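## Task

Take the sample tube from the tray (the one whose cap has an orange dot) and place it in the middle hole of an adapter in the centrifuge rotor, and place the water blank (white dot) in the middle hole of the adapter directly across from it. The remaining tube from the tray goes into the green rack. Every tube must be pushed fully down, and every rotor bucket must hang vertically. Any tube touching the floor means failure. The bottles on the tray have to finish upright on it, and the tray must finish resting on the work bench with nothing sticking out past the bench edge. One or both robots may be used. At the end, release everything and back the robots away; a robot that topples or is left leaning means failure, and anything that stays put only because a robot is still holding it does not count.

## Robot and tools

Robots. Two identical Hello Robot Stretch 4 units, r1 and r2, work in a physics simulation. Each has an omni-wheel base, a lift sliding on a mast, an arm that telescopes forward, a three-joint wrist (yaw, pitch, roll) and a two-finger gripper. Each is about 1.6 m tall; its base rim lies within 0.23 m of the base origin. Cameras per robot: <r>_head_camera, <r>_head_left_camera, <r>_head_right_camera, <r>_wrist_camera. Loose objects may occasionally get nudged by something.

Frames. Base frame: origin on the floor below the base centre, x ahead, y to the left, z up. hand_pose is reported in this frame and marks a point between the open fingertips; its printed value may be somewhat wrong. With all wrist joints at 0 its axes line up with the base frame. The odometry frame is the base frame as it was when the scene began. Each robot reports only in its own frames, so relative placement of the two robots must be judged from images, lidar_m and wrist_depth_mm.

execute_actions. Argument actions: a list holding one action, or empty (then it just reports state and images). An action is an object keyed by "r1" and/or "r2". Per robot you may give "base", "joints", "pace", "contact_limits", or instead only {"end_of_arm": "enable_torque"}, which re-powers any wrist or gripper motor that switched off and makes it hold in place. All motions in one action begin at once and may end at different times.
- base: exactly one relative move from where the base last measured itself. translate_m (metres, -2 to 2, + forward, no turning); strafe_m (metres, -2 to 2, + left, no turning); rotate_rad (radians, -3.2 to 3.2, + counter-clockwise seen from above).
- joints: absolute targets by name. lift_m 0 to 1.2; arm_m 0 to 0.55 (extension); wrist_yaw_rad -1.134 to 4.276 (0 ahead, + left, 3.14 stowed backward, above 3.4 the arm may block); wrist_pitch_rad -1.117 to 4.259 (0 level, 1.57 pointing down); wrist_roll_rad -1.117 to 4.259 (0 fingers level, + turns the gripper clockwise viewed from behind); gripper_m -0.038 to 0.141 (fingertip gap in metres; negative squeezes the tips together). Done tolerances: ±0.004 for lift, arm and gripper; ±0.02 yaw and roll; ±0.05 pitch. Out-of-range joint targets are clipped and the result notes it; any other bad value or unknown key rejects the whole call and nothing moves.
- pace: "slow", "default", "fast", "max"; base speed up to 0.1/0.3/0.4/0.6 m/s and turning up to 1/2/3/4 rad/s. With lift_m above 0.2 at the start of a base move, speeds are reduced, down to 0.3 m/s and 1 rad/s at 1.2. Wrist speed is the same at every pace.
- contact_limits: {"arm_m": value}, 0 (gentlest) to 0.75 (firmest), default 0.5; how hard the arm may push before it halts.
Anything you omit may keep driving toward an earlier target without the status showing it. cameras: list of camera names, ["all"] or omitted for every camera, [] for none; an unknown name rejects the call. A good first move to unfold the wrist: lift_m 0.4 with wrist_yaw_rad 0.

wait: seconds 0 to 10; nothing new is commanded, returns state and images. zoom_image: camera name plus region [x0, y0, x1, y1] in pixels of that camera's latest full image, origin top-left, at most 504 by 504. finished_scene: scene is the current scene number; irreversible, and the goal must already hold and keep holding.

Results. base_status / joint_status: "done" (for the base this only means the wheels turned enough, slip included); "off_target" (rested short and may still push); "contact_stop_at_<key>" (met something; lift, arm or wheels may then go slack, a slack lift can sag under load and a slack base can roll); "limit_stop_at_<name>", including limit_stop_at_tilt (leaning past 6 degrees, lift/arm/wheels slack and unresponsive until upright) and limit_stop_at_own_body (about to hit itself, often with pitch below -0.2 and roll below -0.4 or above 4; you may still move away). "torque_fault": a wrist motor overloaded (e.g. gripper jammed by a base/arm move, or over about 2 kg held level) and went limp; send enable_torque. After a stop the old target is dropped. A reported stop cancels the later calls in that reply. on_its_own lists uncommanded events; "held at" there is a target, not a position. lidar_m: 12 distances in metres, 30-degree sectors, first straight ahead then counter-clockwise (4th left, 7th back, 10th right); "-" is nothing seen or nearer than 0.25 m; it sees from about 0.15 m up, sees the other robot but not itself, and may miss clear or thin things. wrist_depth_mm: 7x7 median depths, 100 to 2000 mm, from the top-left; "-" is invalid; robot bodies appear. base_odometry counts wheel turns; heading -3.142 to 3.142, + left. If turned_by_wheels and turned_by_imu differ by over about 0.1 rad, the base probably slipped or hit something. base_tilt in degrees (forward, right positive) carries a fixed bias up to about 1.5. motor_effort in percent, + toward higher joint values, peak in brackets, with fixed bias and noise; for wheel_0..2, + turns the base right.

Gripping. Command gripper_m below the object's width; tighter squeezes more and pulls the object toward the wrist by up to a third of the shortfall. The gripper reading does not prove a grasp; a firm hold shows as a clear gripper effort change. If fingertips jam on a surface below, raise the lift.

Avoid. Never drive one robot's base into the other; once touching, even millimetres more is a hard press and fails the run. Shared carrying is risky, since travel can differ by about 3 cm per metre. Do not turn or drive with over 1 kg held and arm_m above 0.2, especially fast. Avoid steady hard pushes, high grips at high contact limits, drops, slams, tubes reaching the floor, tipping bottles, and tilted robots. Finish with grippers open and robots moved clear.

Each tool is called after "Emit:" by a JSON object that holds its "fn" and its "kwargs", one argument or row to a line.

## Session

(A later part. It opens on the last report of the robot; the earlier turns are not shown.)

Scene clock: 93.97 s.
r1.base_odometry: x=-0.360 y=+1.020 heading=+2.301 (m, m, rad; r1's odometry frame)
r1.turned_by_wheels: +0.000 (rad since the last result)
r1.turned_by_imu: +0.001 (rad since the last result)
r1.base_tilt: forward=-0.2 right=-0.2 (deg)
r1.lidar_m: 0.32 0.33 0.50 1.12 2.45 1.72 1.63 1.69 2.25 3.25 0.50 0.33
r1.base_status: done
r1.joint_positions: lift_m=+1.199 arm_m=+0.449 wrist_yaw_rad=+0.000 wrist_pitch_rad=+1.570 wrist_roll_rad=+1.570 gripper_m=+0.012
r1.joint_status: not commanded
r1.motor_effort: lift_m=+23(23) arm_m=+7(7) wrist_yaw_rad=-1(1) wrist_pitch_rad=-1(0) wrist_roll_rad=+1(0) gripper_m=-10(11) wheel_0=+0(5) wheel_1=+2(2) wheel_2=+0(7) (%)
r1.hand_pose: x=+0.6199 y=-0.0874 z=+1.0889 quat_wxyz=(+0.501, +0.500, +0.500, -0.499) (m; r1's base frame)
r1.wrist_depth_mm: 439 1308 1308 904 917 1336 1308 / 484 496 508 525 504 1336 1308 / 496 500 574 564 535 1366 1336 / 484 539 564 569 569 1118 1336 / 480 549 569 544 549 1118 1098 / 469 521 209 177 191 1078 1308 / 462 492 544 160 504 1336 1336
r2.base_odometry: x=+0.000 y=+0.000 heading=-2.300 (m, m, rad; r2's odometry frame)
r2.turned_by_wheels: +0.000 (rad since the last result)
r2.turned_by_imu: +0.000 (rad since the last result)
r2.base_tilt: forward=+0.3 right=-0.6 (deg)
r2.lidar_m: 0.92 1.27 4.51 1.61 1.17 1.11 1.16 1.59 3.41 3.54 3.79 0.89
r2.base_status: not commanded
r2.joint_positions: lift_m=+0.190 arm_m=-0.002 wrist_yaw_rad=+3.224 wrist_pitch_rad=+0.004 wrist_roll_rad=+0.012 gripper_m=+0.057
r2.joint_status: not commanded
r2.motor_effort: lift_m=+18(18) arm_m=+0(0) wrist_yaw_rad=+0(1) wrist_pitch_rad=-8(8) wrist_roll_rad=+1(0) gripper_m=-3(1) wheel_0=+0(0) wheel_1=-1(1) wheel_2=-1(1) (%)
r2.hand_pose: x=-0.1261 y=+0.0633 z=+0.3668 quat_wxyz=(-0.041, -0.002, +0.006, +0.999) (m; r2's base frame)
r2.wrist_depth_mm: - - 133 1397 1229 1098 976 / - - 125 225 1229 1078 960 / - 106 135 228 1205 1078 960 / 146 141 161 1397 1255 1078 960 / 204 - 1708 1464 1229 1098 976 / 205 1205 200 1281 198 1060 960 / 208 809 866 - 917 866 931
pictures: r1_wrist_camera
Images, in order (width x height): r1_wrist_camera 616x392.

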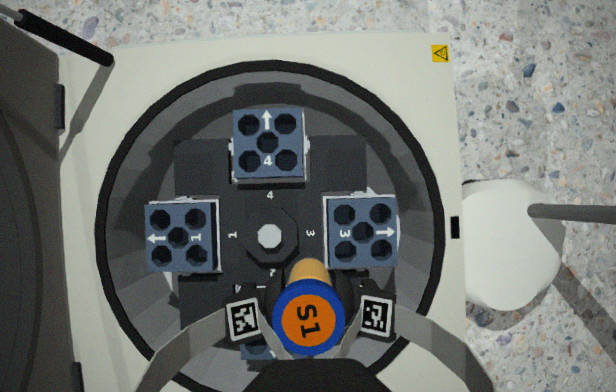

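Emit:
{"fn": "execute_actions", "kwargs": {
  "actions": [
    {"r1":{"base":{"strafe_m":-0.142},"joints":{"arm_m":0.512,"lift_m":1.0}}}
  ],
  "cameras": ["r1_wrist_camera"]
}}

Scene clock: 101.30 s.
r1.base_odometry: x=-0.254 y=+1.115 heading=+2.301 (m, m, rad; r1's odometry frame)
r1.turned_by_wheels: +0.000 (rad since the last result)
r1.turned_by_imu: +0.002 (rad since the last result)
r1.base_tilt: forward=-0.2 right=+0.0 (deg)
r1.lidar_m: 0.33 0.33 0.48 1.22 2.44 1.72 1.62 1.69 2.25 3.09 3.18 0.35
r1.base_status: done
r1.joint_positions: lift_m=+1.000 arm_m=+0.511 wrist_yaw_rad=+0.000 wrist_pitch_rad=+1.570 wrist_roll_rad=+1.570 gripper_m=+0.012
r1.joint_status: all done
r1.motor_effort: lift_m=+18(21) arm_m=+7(8) wrist_yaw_rad=-2(1) wrist_pitch_rad=-1(1) wrist_roll_rad=+0(0) gripper_m=-10(12) wheel_0=+0(6) wheel_1=+0(8) wheel_2=+0(1) (%)
r1.hand_pose: x=+0.6819 y=-0.0874 z=+0.8899 quat_wxyz=(+0.501, +0.500, +0.500, -0.499) (m; r1's base frame)
r1.wrist_depth_mm: 1098 1078 1098 1098 1118 1160 1138 / 1098 554 564 559 574 574 1118 / 304 306 307 306 306 309 312 / 301 303 364 488 430 309 309 / 301 312 427 342 373 370 309 / 300 404 210 177 190 382 322 / 301 340 340 160 370 353 342
r2.base_odometry: x=+0.000 y=+0.000 heading=-2.300 (m, m, rad; r2's odometry frame)
r2.turned_by_wheels: +0.000 (rad since the last result)
r2.turned_by_imu: +0.000 (rad since the last result)
r2.base_tilt: forward=+0.1 right=-0.6 (deg)
r2.lidar_m: 0.91 1.25 4.54 1.60 1.15 1.11 1.15 1.57 3.42 3.55 3.77 0.91
r2.base_status: not commanded
r2.joint_positions: lift_m=+0.190 arm_m=-0.002 wrist_yaw_rad=+3.224 wrist_pitch_rad=+0.004 wrist_roll_rad=+0.012 gripper_m=+0.057
r2.joint_status: not commanded
r2.motor_effort: lift_m=+18(18) arm_m=+0(0) wrist_yaw_rad=-2(0) wrist_pitch_rad=-8(9) wrist_roll_rad=+0(1) gripper_m=-2(6) wheel_0=+0(0) wheel_1=+0(1) wheel_2=-1(1) (%)
r2.hand_pose: x=-0.1261 y=+0.0633 z=+0.3668 quat_wxyz=(-0.041, -0.002, +0.006, +0.999) (m; r2's base frame)
r2.wrist_depth_mm: - - 134 1397 1205 1078 976 / - - 125 226 1255 1078 976 / - 106 135 227 1229 1078 960 / 146 140 161 1430 1255 1078 976 / 204 - 1618 1430 1205 1098 976 / 205 1205 201 1281 198 1060 960 / 208 809 866 - 931 854 946
pictures: r1_wrist_camera
Images, in order (width x height): r1_wrist_camera 616x392.

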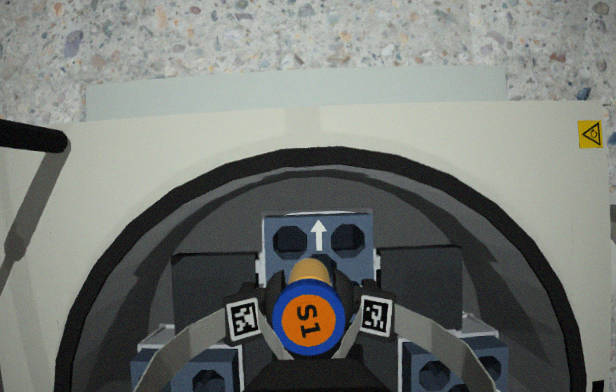

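Emit:
{"fn": "execute_actions", "kwargs": {
  "actions": [
    {"r1":{"base":{"strafe_m":0.006},"joints":{"arm_m":0.502,"lift_m":0.96},"pace":"slow"}}
  ],
  "cameras": ["r1_wrist_camera"]
}}

Scene clock: 105.70 s.
r1.base_odometry: x=-0.258 y=+1.111 heading=+2.301 (m, m, rad; r1's odometry frame)
r1.turned_by_wheels: +0.000 (rad since the last result)
r1.turned_by_imu: +0.001 (rad since the last result)
r1.base_tilt: forward=-0.1 right=-0.2 (deg)
r1.lidar_m: 0.33 0.35 0.47 1.22 2.44 1.72 1.62 1.66 2.26 3.10 3.19 0.36
r1.base_status: done
r1.joint_positions: lift_m=+0.960 arm_m=+0.503 wrist_yaw_rad=+0.000 wrist_pitch_rad=+1.570 wrist_roll_rad=+1.570 gripper_m=+0.012
r1.joint_status: all done
r1.motor_effort: lift_m=+18(18) arm_m=-7(5) wrist_yaw_rad=+0(1) wrist_pitch_rad=+0(0) wrist_roll_rad=+1(1) gripper_m=-13(9) wheel_0=-1(3) wheel_1=+2(2) wheel_2=+0(1) (%)
r1.hand_pose: x=+0.6744 y=-0.0874 z=+0.8499 quat_wxyz=(+0.501, +0.500, +0.500, -0.499) (m; r1's base frame)
r1.wrist_depth_mm: 1060 1060 1078 1078 1098 1078 1078 / 1060 517 525 525 268 270 271 / 263 264 265 267 268 268 271 / 263 263 415 445 430 270 270 / 263 325 343 301 330 330 266 / 262 366 210 177 190 359 312 / 290 325 320 160 329 304 330
r2.base_odometry: x=+0.000 y=+0.000 heading=-2.300 (m, m, rad; r2's odometry frame)
r2.turned_by_wheels: +0.000 (rad since the last result)
r2.turned_by_imu: +0.000 (rad since the last result)
r2.base_tilt: forward=+0.3 right=-0.7 (deg)
r2.lidar_m: 0.93 1.27 4.50 1.60 1.14 1.10 1.16 1.58 3.43 3.55 3.80 0.91
r2.base_status: not commanded
r2.joint_positions: lift_m=+0.190 arm_m=-0.002 wrist_yaw_rad=+3.224 wrist_pitch_rad=+0.004 wrist_roll_rad=+0.012 gripper_m=+0.057
r2.joint_status: not commanded
r2.motor_effort: lift_m=+18(18) arm_m=+0(0) wrist_yaw_rad=+0(0) wrist_pitch_rad=-8(8) wrist_roll_rad=-2(1) gripper_m=-5(1) wheel_0=+0(0) wheel_1=-1(1) wheel_2=-1(1) (%)
r2.hand_pose: x=-0.1261 y=+0.0633 z=+0.3668 quat_wxyz=(-0.041, -0.002, +0.006, +0.999) (m; r2's base frame)
r2.wrist_depth_mm: - - 133 1397 1255 1078 960 / - - 125 225 1255 1098 960 / - 106 135 228 1229 1078 976 / 146 140 161 1397 1229 1078 976 / 203 - 1661 1464 1205 1078 960 / 205 1205 200 1255 198 1078 960 / 207 809 866 - 917 866 931
pictures: r1_wrist_camera
Images, in order (width x height): r1_wrist_camera 616x392.

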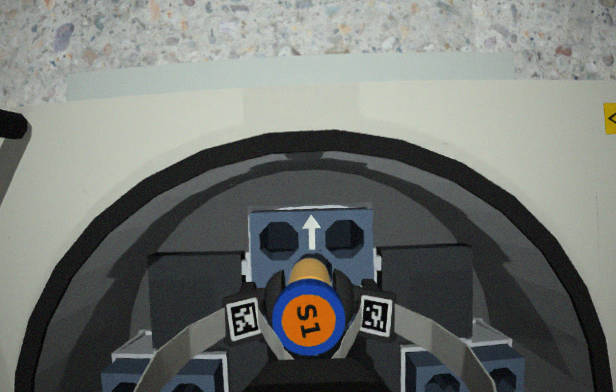

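Aligned. Descend.

Emit:
{"fn": "execute_actions", "kwargs": {
  "actions": [
    {"r1":{"joints":{"lift_m":0.9},"pace":"slow"}}
  ],
  "cameras": ["r1_wrist_camera"]
}}

Scene clock: 116.70 s.
r1.base_odometry: x=-0.258 y=+1.111 heading=+2.301 (m, m, rad; r1's odometry frame)
r1.turned_by_wheels: +0.000 (rad since the last result)
r1.turned_by_imu: +0.001 (rad since the last result)
r1.base_tilt: forward=-0.1 right=+0.0 (deg)
r1.lidar_m: 0.33 0.34 0.46 1.21 2.43 1.72 1.63 1.67 2.25 3.10 3.19 0.36
r1.base_status: not commanded
r1.joint_positions: lift_m=+0.900 arm_m=+0.503 wrist_yaw_rad=+0.000 wrist_pitch_rad=+1.570 wrist_roll_rad=+1.570 gripper_m=+0.012
r1.joint_status: all done
r1.motor_effort: lift_m=+18(18) arm_m=-7(7) wrist_yaw_rad=+1(2) wrist_pitch_rad=-1(5) wrist_roll_rad=+1(0) gripper_m=-12(13) wheel_0=-1(1) wheel_1=+2(2) wheel_2=+0(0) (%)
r1.hand_pose: x=+0.6743 y=-0.0874 z=+0.7899 quat_wxyz=(+0.500, +0.500, +0.500, -0.500) (m; r1's base frame)
r1.wrist_depth_mm: 991 991 991 1008 750 741 1042 / 204 205 206 206 207 208 210 / 204 205 203 211 204 208 209 / 204 216 382 384 387 250 205 / 210 320 329 243 268 293 262 / 263 266 211 178 190 273 310 / 290 265 258 161 267 268 309
r2.base_odometry: x=+0.000 y=+0.000 heading=-2.300 (m, m, rad; r2's odometry frame)
r2.turned_by_wheels: +0.000 (rad since the last result)
r2.turned_by_imu: +0.000 (rad since the last result)
r2.base_tilt: forward=+0.1 right=-0.6 (deg)
r2.lidar_m: 0.91 1.27 4.52 1.62 1.16 1.10 1.15 1.58 3.42 3.55 3.79 0.91
r2.base_status: not commanded
r2.joint_positions: lift_m=+0.190 arm_m=-0.002 wrist_yaw_rad=+3.224 wrist_pitch_rad=+0.004 wrist_roll_rad=+0.012 gripper_m=+0.057
r2.joint_status: not commanded
r2.motor_effort: lift_m=+18(18) arm_m=-1(0) wrist_yaw_rad=+0(2) wrist_pitch_rad=-7(8) wrist_roll_rad=+3(2) gripper_m=+1(2) wheel_0=+0(0) wheel_1=-1(1) wheel_2=-1(1) (%)
r2.hand_pose: x=-0.1261 y=+0.0633 z=+0.3668 quat_wxyz=(-0.041, -0.002, +0.006, +0.999) (m; r2's base frame)
r2.wrist_depth_mm: - - 133 1430 1255 1098 946 / - - 125 226 1255 1098 976 / - 106 135 227 1255 1078 976 / 146 141 161 1430 1255 1078 960 / 204 - 1661 1430 1229 1098 960 / 205 1182 200 1255 198 1060 976 / 208 798 866 - 917 866 931
pictures: r1_wrist_camera
Images, in order (width x height): r1_wrist_camera 616x392.

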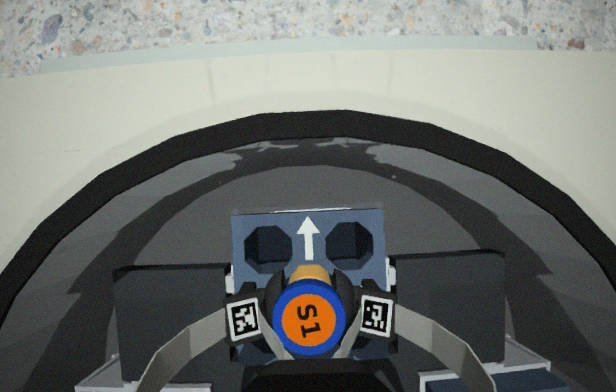

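Release, raise a bit and check.

Emit:
{"fn": "execute_actions", "kwargs": {
  "actions": [
    {"r1":{"joints":{"gripper_m":0.06}}}
  ],
  "cameras": ["r1_wrist_camera"]
}}

Scene clock: 120.50 s.
r1.base_odometry: x=-0.258 y=+1.111 heading=+2.301 (m, m, rad; r1's odometry frame)
r1.turned_by_wheels: +0.000 (rad since the last result)
r1.turned_by_imu: +0.001 (rad since the last result)
r1.base_tilt: forward=-0.1 right=-0.3 (deg)
r1.lidar_m: 0.33 0.34 0.48 1.20 2.45 1.73 1.63 1.67 2.26 3.09 3.18 0.35
r1.base_status: not commanded
r1.joint_positions: lift_m=+0.900 arm_m=+0.503 wrist_yaw_rad=+0.000 wrist_pitch_rad=+1.570 wrist_roll_rad=+1.570 gripper_m=+0.060
r1.joint_status: all done
r1.motor_effort: lift_m=+18(18) arm_m=-7(7) wrist_yaw_rad=+0(2) wrist_pitch_rad=-3(1) wrist_roll_rad=+0(0) gripper_m=+2(10) wheel_0=-1(1) wheel_1=+2(2) wheel_2=+0(0) (%)
r1.hand_pose: x=+0.6742 y=-0.0874 z=+0.7899 quat_wxyz=(+0.500, +0.500, +0.500, -0.500) (m; r1's base frame)
r1.wrist_depth_mm: 1008 1008 991 1008 741 750 1025 / 206 207 208 208 209 211 211 / 206 208 205 209 209 211 211 / 206 213 387 387 392 250 207 / 208 314 332 245 281 287 262 / 258 268 209 214 195 272 314 / 287 266 249 151 270 272 312
r2.base_odometry: x=+0.000 y=+0.000 heading=-2.300 (m, m, rad; r2's odometry frame)
r2.turned_by_wheels: +0.000 (rad since the last result)
r2.turned_by_imu: +0.000 (rad since the last result)
r2.base_tilt: forward=+0.2 right=-0.7 (deg)
r2.lidar_m: 0.91 1.27 4.51 1.62 1.15 1.09 1.16 1.57 3.39 3.53 3.82 0.90
r2.base_status: not commanded
r2.joint_positions: lift_m=+0.190 arm_m=-0.002 wrist_yaw_rad=+3.224 wrist_pitch_rad=+0.004 wrist_roll_rad=+0.012 gripper_m=+0.057
r2.joint_status: not commanded
r2.motor_effort: lift_m=+18(18) arm_m=+0(0) wrist_yaw_rad=-1(1) wrist_pitch_rad=-8(8) wrist_roll_rad=-1(3) gripper_m=+0(5) wheel_0=+0(0) wheel_1=-1(1) wheel_2=-1(1) (%)
r2.hand_pose: x=-0.1261 y=+0.0633 z=+0.3668 quat_wxyz=(-0.041, -0.002, +0.006, +0.999) (m; r2's base frame)
r2.wrist_depth_mm: - - 133 1430 1229 1078 960 / - - 125 226 1255 1078 960 / - 106 135 226 1255 1078 976 / 146 140 161 1430 1255 1078 976 / 204 - 1661 1464 1205 1118 960 / 206 1205 200 1255 199 1060 976 / 208 809 878 - 917 866 931
pictures: r1_wrist_camera
Images, in order (width x height): r1_wrist_camera 616x392.

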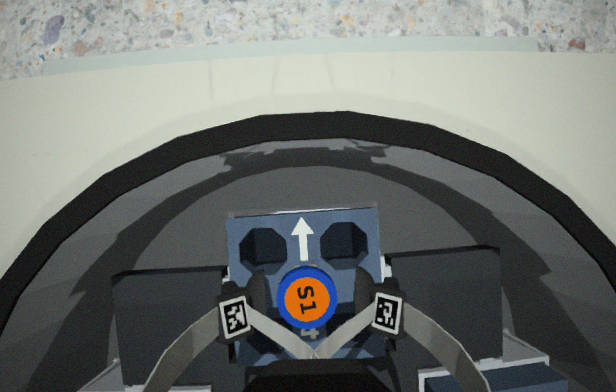

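Emit:
{"fn": "execute_actions", "kwargs": {
  "actions": [
    {"r1":{"joints":{"lift_m":1.2}}}
  ],
  "cameras": []
}}

Emit:
{"fn": "execute_actions", "kwargs": {
  "actions": [
    {"r1":{"base":{"strafe_m":1.286},"joints":{"arm_m":0.484,"wrist_roll_rad":0,"gripper_m":0.07}}}
  ],
  "cameras": ["r1_wrist_camera"]
}}

Scene clock: 130.70 s.
r1.base_odometry: x=-0.258 y=+1.111 heading=+2.301 (m, m, rad; r1's odometry frame)
r1.turned_by_wheels: +0.000 (rad since the last result)
r1.turned_by_imu: +0.002 (rad since the last result)
r1.base_tilt: forward=-0.2 right=-0.1 (deg)
r1.lidar_m: 0.32 0.34 0.46 1.21 2.46 1.72 1.63 1.67 2.27 3.10 3.19 0.36
r1.base_status: not commanded
r1.joint_positions: lift_m=+1.199 arm_m=+0.503 wrist_yaw_rad=+0.000 wrist_pitch_rad=+1.570 wrist_roll_rad=+1.570 gripper_m=+0.060
r1.joint_status: all done
r1.motor_effort: lift_m=+23(23) arm_m=-7(7) wrist_yaw_rad=-1(0) wrist_pitch_rad=-1(4) wrist_roll_rad=+1(1) gripper_m=-3(1) wheel_0=-1(1) wheel_1=+2(2) wheel_2=+0(0) (%)
r1.hand_pose: x=+0.6743 y=-0.0874 z=+1.0889 quat_wxyz=(+0.500, +0.500, +0.500, -0.500) (m; r1's base frame)
r1.wrist_depth_mm: 1281 1308 1308 1308 1308 1336 1308 / 1336 1281 1281 1308 1336 1281 1336 / 442 750 768 508 508 1308 1366 / 410 504 508 634 508 512 1098 / 404 500 564 544 569 504 1118 / 394 496 211 569 195 544 1336 / 387 500 544 145 569 508 1308
r2.base_odometry: x=+0.000 y=+0.000 heading=-2.300 (m, m, rad; r2's odometry frame)
r2.turned_by_wheels: +0.000 (rad since the last result)
r2.turned_by_imu: -0.001 (rad since the last result)
r2.base_tilt: forward=+0.2 right=-0.6 (deg)
r2.lidar_m: 0.92 1.26 4.51 1.59 1.17 1.09 1.16 1.59 3.42 3.52 3.80 0.89
r2.base_status: not commanded
r2.joint_positions: lift_m=+0.190 arm_m=-0.002 wrist_yaw_rad=+3.224 wrist_pitch_rad=+0.004 wrist_roll_rad=+0.012 gripper_m=+0.057
r2.joint_status: not commanded
r2.motor_effort: lift_m=+18(18) arm_m=+0(0) wrist_yaw_rad=+0(0) wrist_pitch_rad=-9(8) wrist_roll_rad=-2(0) gripper_m=-5(1) wheel_0=+0(0) wheel_1=-1(0) wheel_2=-1(1) (%)
r2.hand_pose: x=-0.1261 y=+0.0633 z=+0.3668 quat_wxyz=(-0.041, -0.002, +0.006, +0.999) (m; r2's base frame)
r2.wrist_depth_mm: - - 133 1430 1255 1098 960 / - - 125 226 1255 1078 976 / - 106 135 228 1229 1078 960 / 146 140 161 1397 1229 1098 960 / 204 - 1661 1430 1229 1098 960 / 206 1182 200 1255 198 1060 960 / 207 798 866 - 904 866 917
pictures: none
No camera images: the call's "cameras" was empty. Leave "cameras" out to get every camera's image.

Scene clock: 136.30 s.
r1.base_odometry: x=-1.217 y=+0.253 heading=+2.300 (m, m, rad; r1's odometry frame)
r1.turned_by_wheels: +0.000 (rad since the last result)
r1.turned_by_imu: -0.001 (rad since the last result)
r1.base_tilt: forward=-0.1 right=-0.3 (deg)
r1.lidar_m: 0.28 0.29 0.39 4.35 2.49 1.77 1.69 1.74 2.33 1.38 0.45 0.31
r1.base_status: done
r1.joint_positions: lift_m=+1.199 arm_m=+0.485 wrist_yaw_rad=+0.000 wrist_pitch_rad=+1.570 wrist_roll_rad=+0.001 gripper_m=+0.070
r1.joint_status: all done
r1.motor_effort: lift_m=+22(23) arm_m=-7(8) wrist_yaw_rad=+0(1) wrist_pitch_rad=-1(1) wrist_roll_rad=-3(5) gripper_m=-2(5) wheel_0=+0(9) wheel_1=-2(6) wheel_2=+0(1) (%)
r1.hand_pose: x=+0.6564 y=-0.0874 z=+1.0889 quat_wxyz=(+0.707, +0.000, +0.707, +0.000) (m; r1's base frame)
r1.wrist_depth_mm: 549 544 549 544 554 554 554 / 544 549 544 549 549 549 554 / 549 436 544 549 554 554 549 / 539 544 544 549 554 554 559 / 544 484 496 504 554 554 559 / 549 544 211 544 198 549 554 / 549 504 539 145 554 554 554
r2.base_odometry: x=+0.000 y=+0.000 heading=-2.300 (m, m, rad; r2's odometry frame)
r2.turned_by_wheels: +0.000 (rad since the last result)
r2.turned_by_imu: -0.001 (rad since the last result)
r2.base_tilt: forward=+0.2 right=-0.6 (deg)
r2.lidar_m: 0.92 1.29 4.50 1.62 1.14 1.09 1.15 1.55 3.42 3.55 3.81 0.90
r2.base_status: not commanded
r2.joint_positions: lift_m=+0.190 arm_m=-0.002 wrist_yaw_rad=+3.224 wrist_pitch_rad=+0.004 wrist_roll_rad=+0.012 gripper_m=+0.057
r2.joint_status: not commanded
r2.motor_effort: lift_m=+18(18) arm_m=+0(0) wrist_yaw_rad=-1(0) wrist_pitch_rad=-8(8) wrist_roll_rad=-1(1) gripper_m=-4(4) wheel_0=+0(0) wheel_1=-1(1) wheel_2=-1(1) (%)
r2.hand_pose: x=-0.1261 y=+0.0633 z=+0.3668 quat_wxyz=(-0.041, -0.002, +0.006, +0.999) (m; r2's base frame)
r2.wrist_depth_mm: - - 134 1430 1229 1098 976 / - - 125 225 1229 1078 991 / - 106 135 227 1255 1078 960 / 146 141 161 1397 1229 1078 991 / 204 - 1708 1430 1205 1078 960 / 205 1205 200 1229 198 1042 960 / 208 798 878 - 931 866 931
pictures: r1_wrist_camera
Images, in order (width x height): r1_wrist_camera 616x392.

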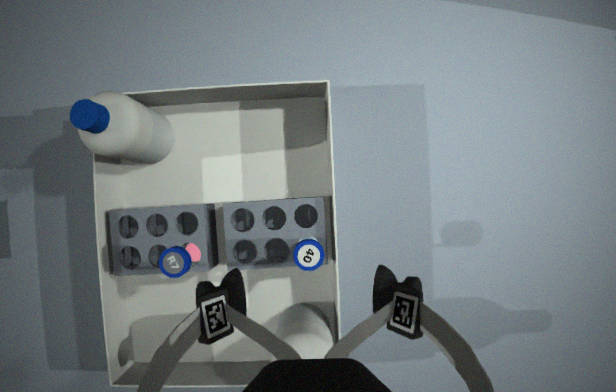

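Emit:
{"fn": "execute_actions", "kwargs": {
  "actions": [
    {"r1":{"joints":{"lift_m":0.99,"arm_m":0.475}}}
  ],
  "cameras": ["r1_wrist_camera"]
}}

Scene clock: 141.37 s.
r1.base_odometry: x=-1.217 y=+0.253 heading=+2.300 (m, m, rad; r1's odometry frame)
r1.turned_by_wheels: +0.000 (rad since the last result)
r1.turned_by_imu: +0.001 (rad since the last result)
r1.base_tilt: forward=-0.1 right=-0.2 (deg)
r1.lidar_m: 0.27 0.28 0.38 4.34 2.48 1.77 1.68 1.71 2.34 1.37 0.44 0.30
r1.base_status: not commanded
r1.joint_positions: lift_m=+0.990 arm_m=+0.476 wrist_yaw_rad=+0.000 wrist_pitch_rad=+1.570 wrist_roll_rad=+0.001 gripper_m=+0.070
r1.joint_status: all done
r1.motor_effort: lift_m=+18(22) arm_m=-7(6) wrist_yaw_rad=+1(1) wrist_pitch_rad=-2(0) wrist_roll_rad=-3(3) gripper_m=-4(2) wheel_0=+0(0) wheel_1=-2(2) wheel_2=+0(0) (%)
r1.hand_pose: x=+0.6473 y=-0.0874 z=+0.8799 quat_wxyz=(+0.707, +0.000, +0.707, +0.000) (m; r1's base frame)
r1.wrist_depth_mm: 293 317 330 332 343 340 343 / 268 336 338 338 343 340 345 / 336 336 336 340 343 342 343 / 336 336 334 332 343 342 343 / 277 289 307 279 345 342 342 / 216 336 211 278 198 343 343 / 334 336 338 145 340 342 343
r2.base_odometry: x=+0.000 y=+0.000 heading=-2.300 (m, m, rad; r2's odometry frame)
r2.turned_by_wheels: +0.000 (rad since the last result)
r2.turned_by_imu: -0.001 (rad since the last result)
r2.base_tilt: forward=+0.2 right=-0.6 (deg)
r2.lidar_m: 0.92 1.26 4.49 1.61 1.17 1.11 1.15 1.58 3.40 3.55 3.82 0.89
r2.base_status: not commanded
r2.joint_positions: lift_m=+0.190 arm_m=-0.002 wrist_yaw_rad=+3.224 wrist_pitch_rad=+0.004 wrist_roll_rad=+0.012 gripper_m=+0.057
r2.joint_status: not commanded
r2.motor_effort: lift_m=+18(18) arm_m=+0(1) wrist_yaw_rad=-1(2) wrist_pitch_rad=-9(9) wrist_roll_rad=-1(1) gripper_m=-1(2) wheel_0=+0(0) wheel_1=-1(1) wheel_2=-1(1) (%)
r2.hand_pose: x=-0.1261 y=+0.0633 z=+0.3668 quat_wxyz=(-0.041, -0.002, +0.006, +0.999) (m; r2's base frame)
r2.wrist_depth_mm: - - 133 1397 1229 1078 976 / - - 125 227 1229 1060 960 / - 106 135 227 1229 1098 976 / 146 141 160 1397 1229 1098 976 / 204 - 1708 1464 1229 1098 960 / 206 1205 200 1255 198 1042 976 / 208 809 866 - 917 866 917
pictures: r1_wrist_camera
Images, in order (width x height): r1_wrist_camera 616x392.

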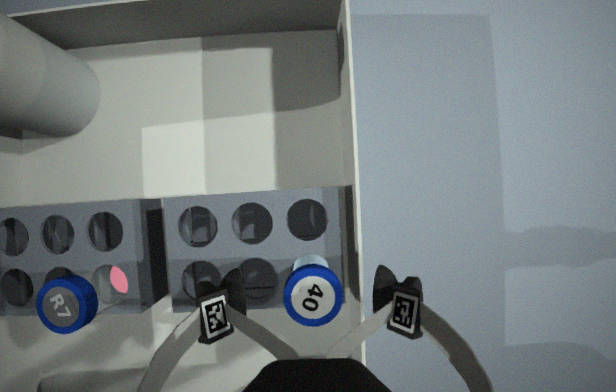

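Emit:
{"fn": "execute_actions", "kwargs": {
  "actions": [
    {"r1":{"joints":{"lift_m":0.96},"pace":"slow"}}
  ],
  "cameras": []
}}

Emit:
{"fn": "execute_actions", "kwargs": {
  "actions": [
    {"r1":{"joints":{"gripper_m":0.012}}}
  ],
  "cameras": []
}}

Emit:
{"fn": "execute_actions", "kwargs": {
  "actions": [
    {"r1":{"joints":{"lift_m":1.2}}}
  ],
  "cameras": ["r1_wrist_camera"]
}}

Scene clock: 148.03 s.
r1.base_odometry: x=-1.217 y=+0.253 heading=+2.300 (m, m, rad; r1's odometry frame)
r1.turned_by_wheels: +0.000 (rad since the last result)
r1.turned_by_imu: +0.001 (rad since the last result)
r1.base_tilt: forward=-0.2 right=-0.1 (deg)
r1.lidar_m: 0.28 0.30 0.39 4.36 2.47 1.77 1.67 1.73 2.33 1.36 0.45 0.31
r1.base_status: not commanded
r1.joint_positions: lift_m=+0.960 arm_m=+0.476 wrist_yaw_rad=+0.000 wrist_pitch_rad=+1.570 wrist_roll_rad=+0.001 gripper_m=+0.070
r1.joint_status: all done
r1.motor_effort: lift_m=+18(17) arm_m=-7(7) wrist_yaw_rad=+0(1) wrist_pitch_rad=-2(1) wrist_roll_rad=-1(2) gripper_m=-3(2) wheel_0=+0(0) wheel_1=-2(2) wheel_2=+0(0) (%)
r1.hand_pose: x=+0.6473 y=-0.0874 z=+0.8499 quat_wxyz=(+0.707, +0.000, +0.707, +0.000) (m; r1's base frame)
r1.wrist_depth_mm: 293 306 307 310 310 310 312 / 267 307 309 307 310 312 314 / 307 306 307 306 314 314 315 / 306 304 303 303 314 310 314 / 248 254 248 249 312 310 314 / 198 266 211 187 198 312 314 / 309 309 310 145 315 314 314
r2.base_odometry: x=+0.000 y=+0.000 heading=-2.300 (m, m, rad; r2's odometry frame)
r2.turned_by_wheels: +0.000 (rad since the last result)
r2.turned_by_imu: +0.000 (rad since the last result)
r2.base_tilt: forward=+0.2 right=-0.6 (deg)
r2.lidar_m: 0.92 1.27 4.49 1.60 1.15 1.08 1.16 1.57 3.39 3.55 3.81 0.92
r2.base_status: not commanded
r2.joint_positions: lift_m=+0.190 arm_m=-0.002 wrist_yaw_rad=+3.224 wrist_pitch_rad=+0.004 wrist_roll_rad=+0.012 gripper_m=+0.057
r2.joint_status: not commanded
r2.motor_effort: lift_m=+18(18) arm_m=+0(1) wrist_yaw_rad=-1(1) wrist_pitch_rad=-8(9) wrist_roll_rad=-1(0) gripper_m=+1(5) wheel_0=+0(0) wheel_1=-1(1) wheel_2=-1(1) (%)
r2.hand_pose: x=-0.1261 y=+0.0633 z=+0.3668 quat_wxyz=(-0.041, -0.002, +0.006, +0.999) (m; r2's base frame)
r2.wrist_depth_mm: - - 133 1397 1255 1078 946 / - - 125 226 1229 1078 960 / - 106 135 228 1229 1098 960 / 146 140 160 1464 1255 1098 976 / 204 - 1708 1464 1229 1098 960 / 206 1182 200 1255 199 1060 976 / 208 809 878 - 904 866 946
pictures: none
No camera images: the call's "cameras" was empty. Leave "cameras" out to get every camera's image.

Scene clock: 149.40 s.
r1.base_odometry: x=-1.217 y=+0.253 heading=+2.300 (m, m, rad; r1's odometry frame)
r1.turned_by_wheels: -0.001 (rad since the last result)
r1.turned_by_imu: +0.000 (rad since the last result)
r1.base_tilt: forward=-0.1 right=-0.2 (deg)
r1.lidar_m: 0.28 0.30 0.39 4.35 2.46 1.77 1.69 1.72 2.33 1.35 0.46 0.32
r1.base_status: not commanded
r1.joint_positions: lift_m=+0.960 arm_m=+0.476 wrist_yaw_rad=+0.000 wrist_pitch_rad=+1.570 wrist_roll_rad=+0.000 gripper_m=+0.012
r1.joint_status: all done
r1.motor_effort: lift_m=+20(20) arm_m=-7(7) wrist_yaw_rad=+0(1) wrist_pitch_rad=+0(2) wrist_roll_rad=-2(2) gripper_m=-14(13) wheel_0=-4(5) wheel_1=-2(2) wheel_2=-3(3) (%)
r1.hand_pose: x=+0.6475 y=-0.0874 z=+0.8497 quat_wxyz=(+0.707, +0.000, +0.707, +0.000) (m; r1's base frame)
r1.wrist_depth_mm: 304 303 304 304 312 312 310 / 291 306 306 307 310 312 312 / 304 306 306 306 309 310 310 / 306 304 298 300 309 312 312 / 245 265 245 247 309 314 310 / 246 266 196 185 190 310 312 / 306 307 307 183 312 314 312
r2.base_odometry: x=+0.000 y=+0.000 heading=-2.300 (m, m, rad; r2's odometry frame)
r2.turned_by_wheels: +0.000 (rad since the last result)
r2.turned_by_imu: +0.000 (rad since the last result)
r2.base_tilt: forward=+0.2 right=-0.6 (deg)
r2.lidar_m: 0.90 1.25 4.48 1.59 1.17 1.10 1.14 1.60 3.42 3.55 3.79 0.90
r2.base_status: not commanded
r2.joint_positions: lift_m=+0.190 arm_m=-0.002 wrist_yaw_rad=+3.224 wrist_pitch_rad=+0.004 wrist_roll_rad=+0.012 gripper_m=+0.057
r2.joint_status: not commanded
r2.motor_effort: lift_m=+18(18) arm_m=+0(1) wrist_yaw_rad=+0(0) wrist_pitch_rad=-10(9) wrist_roll_rad=+2(2) gripper_m=-2(6) wheel_0=+0(0) wheel_1=-1(1) wheel_2=-1(1) (%)
r2.hand_pose: x=-0.1261 y=+0.0633 z=+0.3668 quat_wxyz=(-0.041, -0.002, +0.006, +0.999) (m; r2's base frame)
r2.wrist_depth_mm: - - 133 1397 1229 1078 960 / - - 125 226 1255 1098 976 / - 106 135 228 1229 1078 976 / 146 140 160 1397 1255 1078 960 / 204 - 1661 1464 1229 1098 960 / 206 1205 200 1255 198 1060 976 / 208 809 878 - 917 866 931
pictures: none
No camera images: the call's "cameras" was empty. Leave "cameras" out to get every camera's image.

Scene clock: 151.47 s.
r1.base_odometry: x=-1.217 y=+0.253 heading=+2.301 (m, m, rad; r1's odometry frame)
r1.turned_by_wheels: +0.001 (rad since the last result)
r1.turned_by_imu: +0.001 (rad since the last result)
r1.base_tilt: forward=-0.2 right=-0.2 (deg)
r1.lidar_m: 0.28 0.29 0.42 4.35 2.47 1.78 1.68 1.74 2.32 1.39 0.42 0.31
r1.base_status: not commanded
r1.joint_positions: lift_m=+1.199 arm_m=+0.476 wrist_yaw_rad=+0.000 wrist_pitch_rad=+1.570 wrist_roll_rad=+0.000 gripper_m=+0.012
r1.joint_status: all done
r1.motor_effort: lift_m=+23(26) arm_m=-7(7) wrist_yaw_rad=-1(1) wrist_pitch_rad=-1(1) wrist_roll_rad=-1(1) gripper_m=-13(15) wheel_0=+0(5) wheel_1=+0(2) wheel_2=+0(3) (%)
r1.hand_pose: x=+0.6474 y=-0.0874 z=+1.0889 quat_wxyz=(+0.707, +0.000, +0.707, +0.000) (m; r1's base frame)
r1.wrist_depth_mm: 549 544 549 549 549 554 549 / 544 530 549 554 554 549 554 / 544 488 539 544 554 554 549 / 549 530 549 544 554 544 559 / 544 488 544 521 549 554 554 / 554 544 211 181 190 554 554 / 544 496 480 161 554 559 559
r2.base_odometry: x=+0.000 y=+0.000 heading=-2.300 (m, m, rad; r2's odometry frame)
r2.turned_by_wheels: +0.000 (rad since the last result)
r2.turned_by_imu: +0.000 (rad since the last result)
r2.base_tilt: forward=+0.2 right=-0.6 (deg)
r2.lidar_m: 0.93 1.27 4.50 1.61 1.17 1.09 1.17 1.57 3.42 3.56 3.79 0.90
r2.base_status: not commanded
r2.joint_positions: lift_m=+0.190 arm_m=-0.002 wrist_yaw_rad=+3.224 wrist_pitch_rad=+0.004 wrist_roll_rad=+0.012 gripper_m=+0.057
r2.joint_status: not commanded
r2.motor_effort: lift_m=+18(18) arm_m=+0(0) wrist_yaw_rad=+0(0) wrist_pitch_rad=-8(8) wrist_roll_rad=+0(1) gripper_m=+0(3) wheel_0=+0(0) wheel_1=-1(1) wheel_2=-1(1) (%)
r2.hand_pose: x=-0.1261 y=+0.0633 z=+0.3668 quat_wxyz=(-0.041, -0.002, +0.006, +0.999) (m; r2's base frame)
r2.wrist_depth_mm: - - 133 1430 1229 1078 976 / - - 125 226 1229 1098 976 / - 106 135 228 1229 1078 976 / 146 140 160 1430 1255 1078 960 / 203 - 1708 1464 1229 1098 976 / 205 1182 200 1281 198 1060 960 / 207 809 866 - 917 866 931
pictures: r1_wrist_camera
Images, in order (width x height): r1_wrist_camera 616x392.

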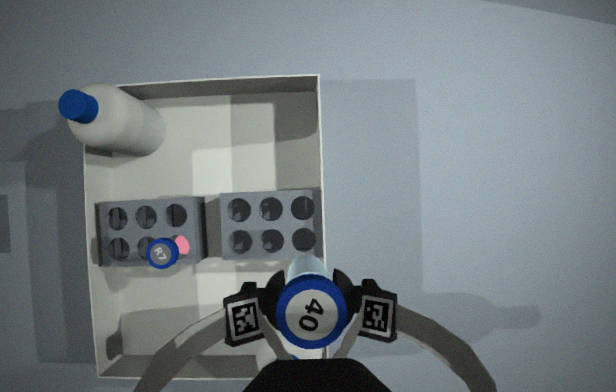

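Emit:
{"fn": "execute_actions", "kwargs": {
  "actions": [
    {"r1":{"base":{"strafe_m":-1.0},"joints":{"arm_m":0.5,"wrist_roll_rad":1.57}}}
  ],
  "cameras": ["r1_wrist_camera"]
}}

Scene clock: 163.27 s.
r1.base_odometry: x=-0.471 y=+0.920 heading=+2.301 (m, m, rad; r1's odometry frame)
r1.turned_by_wheels: +0.000 (rad since the last result)
r1.turned_by_imu: +0.003 (rad since the last result)
r1.base_tilt: forward=+0.0 right=-0.1 (deg)
r1.lidar_m: 0.31 0.33 0.46 1.10 2.44 1.74 1.63 1.70 2.28 3.38 0.50 0.35
r1.base_status: done
r1.joint_positions: lift_m=+1.199 arm_m=+0.499 wrist_yaw_rad=+0.000 wrist_pitch_rad=+1.570 wrist_roll_rad=+1.569 gripper_m=+0.012
r1.joint_status: all done
r1.motor_effort: lift_m=+23(23) arm_m=+7(8) wrist_yaw_rad=+0(2) wrist_pitch_rad=+0(1) wrist_roll_rad=+2(7) gripper_m=-10(10) wheel_0=+0(6) wheel_1=+2(7) wheel_2=-1(1) (%)
r1.hand_pose: x=+0.6699 y=-0.0874 z=+1.0889 quat_wxyz=(+0.501, +0.500, +0.500, -0.499) (m; r1's base frame)
r1.wrist_depth_mm: 404 504 569 554 569 517 1366 / 407 500 564 569 574 549 1336 / 404 500 539 564 574 574 1336 / 399 500 569 574 569 508 1098 / 394 504 569 539 554 508 1098 / 387 496 211 181 190 778 1336 / 375 442 1229 162 1025 1336 1308
r2.base_odometry: x=+0.000 y=+0.000 heading=-2.300 (m, m, rad; r2's odometry frame)
r2.turned_by_wheels: +0.000 (rad since the last result)
r2.turned_by_imu: -0.001 (rad since the last result)
r2.base_tilt: forward=+0.2 right=-0.7 (deg)
r2.lidar_m: 0.93 1.26 4.48 1.62 1.16 1.11 1.15 1.58 3.41 3.55 3.79 0.89
r2.base_status: not commanded
r2.joint_positions: lift_m=+0.190 arm_m=-0.002 wrist_yaw_rad=+3.224 wrist_pitch_rad=+0.004 wrist_roll_rad=+0.012 gripper_m=+0.057
r2.joint_status: not commanded
r2.motor_effort: lift_m=+18(18) arm_m=+0(0) wrist_yaw_rad=-2(0) wrist_pitch_rad=-8(8) wrist_roll_rad=+0(0) gripper_m=-2(5) wheel_0=+0(0) wheel_1=-1(1) wheel_2=-1(1) (%)
r2.hand_pose: x=-0.1261 y=+0.0633 z=+0.3668 quat_wxyz=(-0.041, -0.002, +0.006, +0.999) (m; r2's base frame)
r2.wrist_depth_mm: - - 133 1397 1229 1078 960 / - - 125 226 1229 1078 960 / - 106 135 227 1205 1098 976 / 146 141 161 1430 1255 1078 960 / 203 - 1708 1464 1255 1098 960 / 205 1182 200 1255 198 1060 976 / 208 809 866 - 931 866 931
pictures: r1_wrist_camera
Images, in order (width x height): r1_wrist_camera 616x392.

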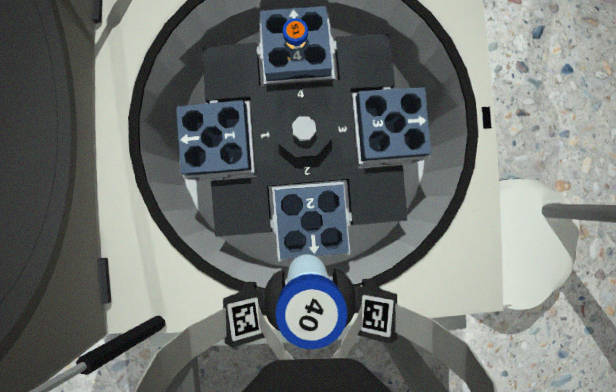

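Emit:
{"fn": "execute_actions", "kwargs": {
  "actions": [
    {"r1":{"base":{"strafe_m":-0.022},"joints":{"arm_m":0.494,"lift_m":0.99}}}
  ],
  "cameras": ["r1_wrist_camera"]
}}

Scene clock: 172.80 s.
r1.base_odometry: x=-0.455 y=+0.935 heading=+2.301 (m, m, rad; r1's odometry frame)
r1.turned_by_wheels: +0.000 (rad since the last result)
r1.turned_by_imu: +0.001 (rad since the last result)
r1.base_tilt: forward=-0.2 right=-0.2 (deg)
r1.lidar_m: 0.31 0.34 0.45 1.12 2.47 1.73 1.64 1.69 2.28 3.36 0.50 0.34
r1.base_status: done
r1.joint_positions: lift_m=+0.990 arm_m=+0.495 wrist_yaw_rad=+0.000 wrist_pitch_rad=+1.570 wrist_roll_rad=+1.569 gripper_m=+0.012
r1.joint_status: all done
r1.motor_effort: lift_m=+18(21) arm_m=-7(7) wrist_yaw_rad=+1(1) wrist_pitch_rad=-1(0) wrist_roll_rad=+2(1) gripper_m=-12(11) wheel_0=+0(4) wheel_1=-1(6) wheel_2=+0(1) (%)
r1.hand_pose: x=+0.6664 y=-0.0874 z=+0.8799 quat_wxyz=(+0.501, +0.500, +0.500, -0.499) (m; r1's base frame)
r1.wrist_depth_mm: 307 366 359 357 364 373 306 / 319 345 357 340 357 349 322 / 322 336 357 336 359 364 329 / 309 377 355 357 362 387 309 / 290 364 355 332 362 362 300 / 293 309 211 181 191 300 301 / 290 291 291 161 297 298 298
r2.base_odometry: x=+0.000 y=+0.000 heading=-2.300 (m, m, rad; r2's odometry frame)
r2.turned_by_wheels: +0.000 (rad since the last result)
r2.turned_by_imu: -0.001 (rad since the last result)
r2.base_tilt: forward=+0.3 right=-0.7 (deg)
r2.lidar_m: 0.92 1.25 4.53 1.61 1.15 1.10 1.15 1.56 3.41 3.53 3.81 0.88
r2.base_status: not commanded
r2.joint_positions: lift_m=+0.190 arm_m=-0.002 wrist_yaw_rad=+3.224 wrist_pitch_rad=+0.004 wrist_roll_rad=+0.012 gripper_m=+0.057
r2.joint_status: not commanded
r2.motor_effort: lift_m=+18(18) arm_m=+0(0) wrist_yaw_rad=-1(2) wrist_pitch_rad=-8(8) wrist_roll_rad=+0(1) gripper_m=-1(2) wheel_0=+0(0) wheel_1=-1(1) wheel_2=-1(1) (%)
r2.hand_pose: x=-0.1261 y=+0.0633 z=+0.3668 quat_wxyz=(-0.041, -0.002, +0.006, +0.999) (m; r2's base frame)
r2.wrist_depth_mm: - - 133 1397 1229 1078 960 / - - 125 226 1205 1078 960 / - 106 135 227 1255 1098 960 / 146 141 160 1397 1229 1078 991 / 203 - 1708 1464 1205 1078 976 / 206 1182 200 1255 198 1060 960 / 208 809 866 - 917 866 931
pictures: r1_wrist_camera
Images, in order (width x height): r1_wrist_camera 616x392.

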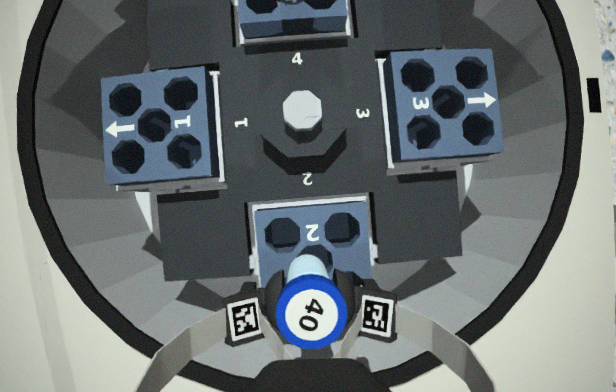

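Emit:
{"fn": "execute_actions", "kwargs": {
  "actions": [
    {"r1":{"joints":{"arm_m":0.488,"lift_m":0.96},"pace":"slow"}}
  ],
  "cameras": ["r1_wrist_camera"]
}}

Scene clock: 176.70 s.
r1.base_odometry: x=-0.455 y=+0.935 heading=+2.301 (m, m, rad; r1's odometry frame)
r1.turned_by_wheels: +0.000 (rad since the last result)
r1.turned_by_imu: +0.001 (rad since the last result)
r1.base_tilt: forward=-0.2 right=+0.0 (deg)
r1.lidar_m: 0.31 0.32 0.44 1.14 2.45 1.74 1.64 1.69 2.27 3.36 0.52 0.34
r1.base_status: not commanded
r1.joint_positions: lift_m=+0.960 arm_m=+0.489 wrist_yaw_rad=+0.000 wrist_pitch_rad=+1.570 wrist_roll_rad=+1.569 gripper_m=+0.012
r1.joint_status: all done
r1.motor_effort: lift_m=+18(18) arm_m=-7(8) wrist_yaw_rad=-1(1) wrist_pitch_rad=+0(0) wrist_roll_rad=+2(1) gripper_m=-12(12) wheel_0=+0(0) wheel_1=-1(1) wheel_2=+0(0) (%)
r1.hand_pose: x=+0.6604 y=-0.0874 z=+0.8499 quat_wxyz=(+0.501, +0.500, +0.500, -0.499) (m; r1's base frame)
r1.wrist_depth_mm: 315 325 329 330 332 336 298 / 312 306 329 309 329 319 314 / 314 306 327 307 329 325 317 / 309 329 329 327 330 364 300 / 281 332 325 300 330 332 271 / 262 319 210 180 190 293 271 / 264 258 296 161 287 265 271
r2.base_odometry: x=+0.000 y=+0.000 heading=-2.300 (m, m, rad; r2's odometry frame)
r2.turned_by_wheels: +0.000 (rad since the last result)
r2.turned_by_imu: +0.000 (rad since the last result)
r2.base_tilt: forward=+0.4 right=-0.7 (deg)
r2.lidar_m: 0.95 1.25 4.51 1.62 1.15 1.11 1.15 1.59 3.42 3.54 3.80 0.92
r2.base_status: not commanded
r2.joint_positions: lift_m=+0.190 arm_m=-0.002 wrist_yaw_rad=+3.224 wrist_pitch_rad=+0.004 wrist_roll_rad=+0.012 gripper_m=+0.057
r2.joint_status: not commanded
r2.motor_effort: lift_m=+18(18) arm_m=+0(0) wrist_yaw_rad=+0(1) wrist_pitch_rad=-8(8) wrist_roll_rad=+0(0) gripper_m=-5(0) wheel_0=+0(0) wheel_1=-1(1) wheel_2=-1(1) (%)
r2.hand_pose: x=-0.1261 y=+0.0633 z=+0.3668 quat_wxyz=(-0.041, -0.002, +0.006, +0.999) (m; r2's base frame)
r2.wrist_depth_mm: - - 133 1397 1255 1098 960 / - - 125 226 1229 1078 960 / - 106 135 227 1229 1078 946 / 146 141 161 1397 1229 1060 960 / 203 - 1661 1464 1205 1098 976 / 206 1182 200 1281 199 1078 960 / 208 809 866 - 917 866 931
pictures: r1_wrist_camera
Images, in order (width x height): r1_wrist_camera 616x392.

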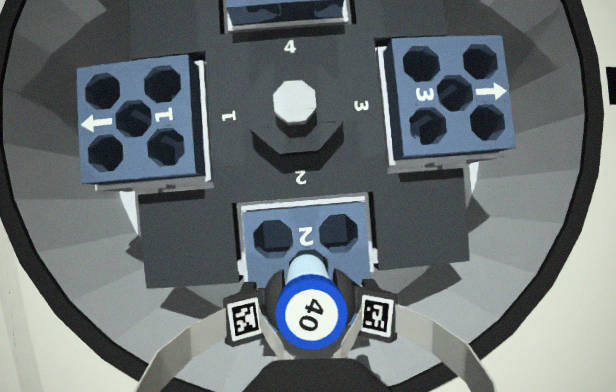

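Emit:
{"fn": "execute_actions", "kwargs": {
  "actions": [
    {"r1":{"joints":{"lift_m":0.9},"pace":"slow"}}
  ],
  "cameras": ["r1_wrist_camera"]
}}

Scene clock: 181.00 s.
r1.base_odometry: x=-0.455 y=+0.935 heading=+2.301 (m, m, rad; r1's odometry frame)
r1.turned_by_wheels: +0.000 (rad since the last result)
r1.turned_by_imu: +0.001 (rad since the last result)
r1.base_tilt: forward=-0.1 right=-0.3 (deg)
r1.lidar_m: 0.31 0.34 0.46 1.13 2.45 1.72 1.63 1.69 2.26 3.37 0.51 0.35
r1.base_status: not commanded
r1.joint_positions: lift_m=+0.900 arm_m=+0.489 wrist_yaw_rad=+0.000 wrist_pitch_rad=+1.570 wrist_roll_rad=+1.569 gripper_m=+0.012
r1.joint_status: all done
r1.motor_effort: lift_m=+18(17) arm_m=-7(7) wrist_yaw_rad=-1(0) wrist_pitch_rad=-2(1) wrist_roll_rad=+2(1) gripper_m=-11(11) wheel_0=+0(0) wheel_1=-1(1) wheel_2=+0(0) (%)
r1.hand_pose: x=+0.6603 y=-0.0874 z=+0.7899 quat_wxyz=(+0.501, +0.500, +0.500, -0.499) (m; r1's base frame)
r1.wrist_depth_mm: 238 250 267 268 268 250 250 / 238 240 266 248 270 247 245 / 240 241 268 268 268 273 282 / 289 266 267 267 268 271 301 / 279 267 267 243 270 270 271 / 245 290 210 181 190 293 237 / 213 239 274 162 273 217 -
r2.base_odometry: x=+0.000 y=+0.000 heading=-2.300 (m, m, rad; r2's odometry frame)
r2.turned_by_wheels: +0.000 (rad since the last result)
r2.turned_by_imu: +0.000 (rad since the last result)
r2.base_tilt: forward=+0.2 right=-0.8 (deg)
r2.lidar_m: 0.92 1.27 4.50 1.60 1.16 1.09 1.16 1.59 3.39 3.54 3.80 0.90
r2.base_status: not commanded
r2.joint_positions: lift_m=+0.190 arm_m=-0.002 wrist_yaw_rad=+3.224 wrist_pitch_rad=+0.004 wrist_roll_rad=+0.012 gripper_m=+0.057
r2.joint_status: not commanded
r2.motor_effort: lift_m=+18(18) arm_m=+0(0) wrist_yaw_rad=-1(2) wrist_pitch_rad=-8(9) wrist_roll_rad=+0(1) gripper_m=-3(1) wheel_0=+0(0) wheel_1=-1(1) wheel_2=-1(1) (%)
r2.hand_pose: x=-0.1261 y=+0.0633 z=+0.3668 quat_wxyz=(-0.041, -0.002, +0.006, +0.999) (m; r2's base frame)
r2.wrist_depth_mm: - - 133 1397 1229 1078 960 / - - 125 225 1229 1098 976 / - 106 135 228 1229 1078 960 / 146 141 161 1397 1229 1078 976 / 204 - 1708 1430 1229 1098 960 / 206 1205 200 1255 198 1078 960 / 208 798 866 - 917 878 946
pictures: r1_wrist_camera
Images, in order (width x height): r1_wrist_camera 616x392.

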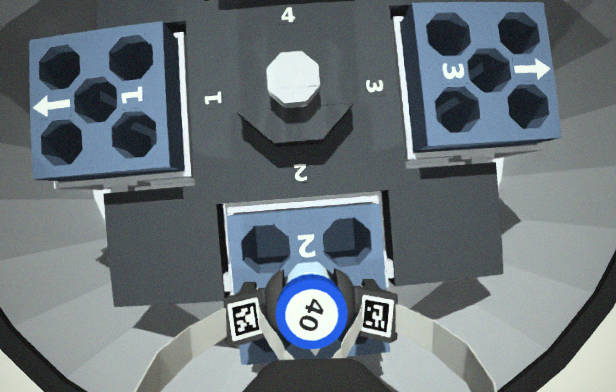

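Emit:
{"fn": "execute_actions", "kwargs": {
  "actions": [
    {"r1":{"joints":{"gripper_m":0.06}}}
  ],
  "cameras": []
}}

Emit:
{"fn": "execute_actions", "kwargs": {
  "actions": [
    {"r1":{"joints":{"lift_m":1.2}}}
  ],
  "cameras": ["r1_wrist_camera"]
}}

Scene clock: 186.10 s.
r1.base_odometry: x=-0.455 y=+0.935 heading=+2.301 (m, m, rad; r1's odometry frame)
r1.turned_by_wheels: +0.000 (rad since the last result)
r1.turned_by_imu: +0.001 (rad since the last result)
r1.base_tilt: forward=-0.3 right=-0.1 (deg)
r1.lidar_m: 0.32 0.33 0.45 1.14 2.46 1.74 1.62 1.69 2.26 3.35 0.50 0.33
r1.base_status: not commanded
r1.joint_positions: lift_m=+0.900 arm_m=+0.489 wrist_yaw_rad=+0.000 wrist_pitch_rad=+1.571 wrist_roll_rad=+1.570 gripper_m=+0.060
r1.joint_status: all done
r1.motor_effort: lift_m=+18(18) arm_m=-7(7) wrist_yaw_rad=+0(0) wrist_pitch_rad=-2(3) wrist_roll_rad=+0(2) gripper_m=-3(9) wheel_0=+0(0) wheel_1=-1(1) wheel_2=+0(0) (%)
r1.hand_pose: x=+0.6602 y=-0.0874 z=+0.7899 quat_wxyz=(+0.500, +0.500, +0.500, -0.500) (m; r1's base frame)
r1.wrist_depth_mm: 242 244 271 271 272 247 252 / 242 245 270 251 271 246 247 / 250 249 268 267 271 274 262 / 301 268 270 270 272 330 303 / 279 268 268 243 272 273 272 / 246 303 210 213 195 282 236 / 213 248 264 150 281 222 -
r2.base_odometry: x=+0.000 y=+0.000 heading=-2.300 (m, m, rad; r2's odometry frame)
r2.turned_by_wheels: +0.000 (rad since the last result)
r2.turned_by_imu: +0.000 (rad since the last result)
r2.base_tilt: forward=+0.1 right=-0.6 (deg)
r2.lidar_m: 0.90 1.27 4.52 1.61 1.13 1.10 1.17 1.60 3.41 3.54 3.80 0.91
r2.base_status: not commanded
r2.joint_positions: lift_m=+0.190 arm_m=-0.002 wrist_yaw_rad=+3.224 wrist_pitch_rad=+0.004 wrist_roll_rad=+0.012 gripper_m=+0.057
r2.joint_status: not commanded
r2.motor_effort: lift_m=+18(18) arm_m=+0(0) wrist_yaw_rad=-2(0) wrist_pitch_rad=-9(9) wrist_roll_rad=+0(0) gripper_m=-5(5) wheel_0=+0(0) wheel_1=-1(1) wheel_2=-1(1) (%)
r2.hand_pose: x=-0.1261 y=+0.0633 z=+0.3668 quat_wxyz=(-0.041, -0.002, +0.006, +0.999) (m; r2's base frame)
r2.wrist_depth_mm: - - 133 1397 1229 1078 960 / - - 125 225 1229 1078 960 / - 106 135 227 1229 1098 960 / 146 140 161 1430 1229 1098 960 / 203 - 1708 1430 1205 1078 976 / 206 1205 200 1255 198 1060 976 / 207 798 866 - 917 866 931
pictures: none
No camera images: the call's "cameras" was empty. Leave "cameras" out to get every camera's image.

Scene clock: 188.37 s.
r1.base_odometry: x=-0.455 y=+0.935 heading=+2.301 (m, m, rad; r1's odometry frame)
r1.turned_by_wheels: +0.000 (rad since the last result)
r1.turned_by_imu: +0.001 (rad since the last result)
r1.base_tilt: forward=-0.1 right=-0.1 (deg)
r1.lidar_m: 0.32 0.32 0.47 1.13 2.46 1.72 1.64 1.68 2.28 3.36 0.50 0.35
r1.base_status: not commanded
r1.joint_positions: lift_m=+1.199 arm_m=+0.489 wrist_yaw_rad=+0.000 wrist_pitch_rad=+1.570 wrist_roll_rad=+1.570 gripper_m=+0.060
r1.joint_status: all done
r1.motor_effort: lift_m=+23(25) arm_m=-7(7) wrist_yaw_rad=+1(1) wrist_pitch_rad=-1(6) wrist_roll_rad=+1(0) gripper_m=-2(4) wheel_0=+1(0) wheel_1=-1(1) wheel_2=+0(0) (%)
r1.hand_pose: x=+0.6603 y=-0.0874 z=+1.0889 quat_wxyz=(+0.500, +0.500, +0.500, -0.500) (m; r1's base frame)
r1.wrist_depth_mm: 421 504 574 569 544 1308 1336 / 421 504 569 580 569 539 1336 / 424 504 569 569 539 559 1366 / 415 500 569 564 574 535 1138 / 410 512 569 574 569 508 1118 / 402 500 211 508 195 512 1308 / 392 473 768 144 991 1336 1336
r2.base_odometry: x=+0.000 y=+0.000 heading=-2.300 (m, m, rad; r2's odometry frame)
r2.turned_by_wheels: +0.000 (rad since the last result)
r2.turned_by_imu: +0.000 (rad since the last result)
r2.base_tilt: forward=+0.2 right=-0.6 (deg)
r2.lidar_m: 0.92 1.26 4.50 1.60 1.17 1.09 1.15 1.56 3.41 3.53 3.79 0.89
r2.base_status: not commanded
r2.joint_positions: lift_m=+0.190 arm_m=-0.002 wrist_yaw_rad=+3.224 wrist_pitch_rad=+0.004 wrist_roll_rad=+0.012 gripper_m=+0.057
r2.joint_status: not commanded
r2.motor_effort: lift_m=+18(18) arm_m=-1(0) wrist_yaw_rad=+0(1) wrist_pitch_rad=-8(9) wrist_roll_rad=+0(0) gripper_m=-7(2) wheel_0=+0(0) wheel_1=-1(1) wheel_2=-1(1) (%)
r2.hand_pose: x=-0.1261 y=+0.0633 z=+0.3668 quat_wxyz=(-0.041, -0.002, +0.006, +0.999) (m; r2's base frame)
r2.wrist_depth_mm: - - 133 1397 1255 1098 960 / - - 125 225 1229 1078 960 / - 106 135 227 1229 1098 946 / 146 141 161 1430 1229 1078 976 / 203 - 1708 1464 1229 1098 976 / 205 1229 200 1281 198 1060 976 / 208 809 866 - 904 866 931
pictures: r1_wrist_camera
Images, in order (width x height): r1_wrist_camera 616x392.

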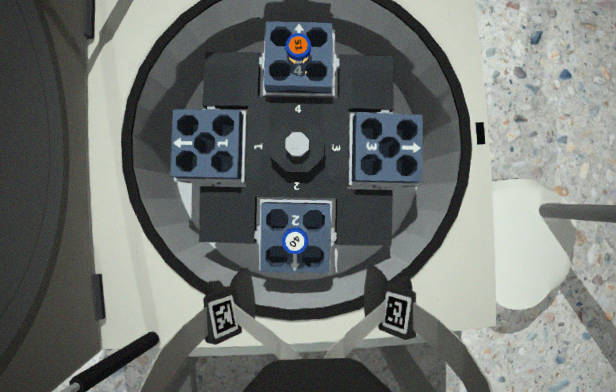

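Emit:
{"fn": "execute_actions", "kwargs": {
  "actions": [
    {"r1":{"base":{"strafe_m":1.185},"joints":{"arm_m":0.469,"wrist_roll_rad":0,"gripper_m":0.07}}}
  ],
  "cameras": ["r1_wrist_camera"]
}}

Scene clock: 197.57 s.
r1.base_odometry: x=-1.338 y=+0.145 heading=+2.301 (m, m, rad; r1's odometry frame)
r1.turned_by_wheels: +0.000 (rad since the last result)
r1.turned_by_imu: +0.000 (rad since the last result)
r1.base_tilt: forward=-0.1 right=-0.1 (deg)
r1.lidar_m: 0.26 0.28 0.37 4.18 2.52 1.79 1.69 1.74 2.33 1.38 0.42 0.29
r1.base_status: done
r1.joint_positions: lift_m=+1.199 arm_m=+0.470 wrist_yaw_rad=+0.000 wrist_pitch_rad=+1.570 wrist_roll_rad=+0.001 gripper_m=+0.070
r1.joint_status: all done
r1.motor_effort: lift_m=+23(23) arm_m=-7(7) wrist_yaw_rad=-1(0) wrist_pitch_rad=-1(1) wrist_roll_rad=-3(6) gripper_m=-4(5) wheel_0=+0(7) wheel_1=-1(8) wheel_2=+0(0) (%)
r1.hand_pose: x=+0.6413 y=-0.0874 z=+1.0889 quat_wxyz=(+0.707, +0.000, +0.707, +0.000) (m; r1's base frame)
r1.wrist_depth_mm: 549 549 554 544 549 554 549 / 539 549 549 554 554 554 549 / 544 549 539 549 549 559 554 / 549 549 544 544 544 549 554 / 544 549 544 544 544 554 549 / 549 549 211 549 198 559 554 / 549 544 517 145 413 559 559
r2.base_odometry: x=+0.000 y=+0.000 heading=-2.300 (m, m, rad; r2's odometry frame)
r2.turned_by_wheels: +0.000 (rad since the last result)
r2.turned_by_imu: -0.001 (rad since the last result)
r2.base_tilt: forward=+0.2 right=-0.6 (deg)
r2.lidar_m: 0.91 1.26 4.52 1.60 1.18 1.11 1.16 1.58 3.42 3.54 3.80 0.91
r2.base_status: not commanded
r2.joint_positions: lift_m=+0.190 arm_m=-0.002 wrist_yaw_rad=+3.224 wrist_pitch_rad=+0.004 wrist_roll_rad=+0.012 gripper_m=+0.057
r2.joint_status: not commanded
r2.motor_effort: lift_m=+18(18) arm_m=+0(0) wrist_yaw_rad=-1(1) wrist_pitch_rad=-8(9) wrist_roll_rad=+0(2) gripper_m=-6(3) wheel_0=+0(0) wheel_1=-1(0) wheel_2=-1(1) (%)
r2.hand_pose: x=-0.1261 y=+0.0633 z=+0.3668 quat_wxyz=(-0.041, -0.002, +0.006, +0.999) (m; r2's base frame)
r2.wrist_depth_mm: - - 133 1430 1229 1078 976 / - - 125 226 1255 1078 960 / - 106 135 227 1229 1098 976 / 146 141 161 1430 1255 1118 976 / 203 - 1708 1464 1205 1078 976 / 206 1229 200 1255 198 1060 960 / 208 798 866 - 904 878 931
pictures: r1_wrist_camera
Images, in order (width x height): r1_wrist_camera 616x392.

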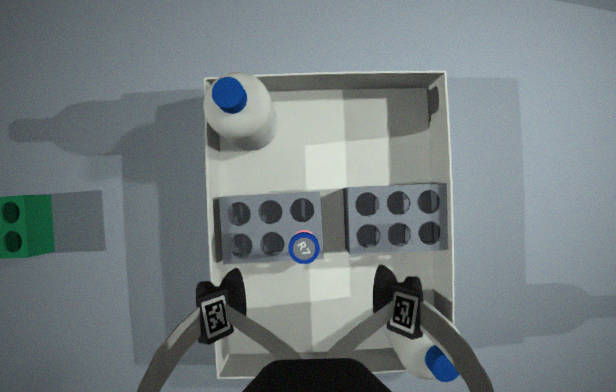

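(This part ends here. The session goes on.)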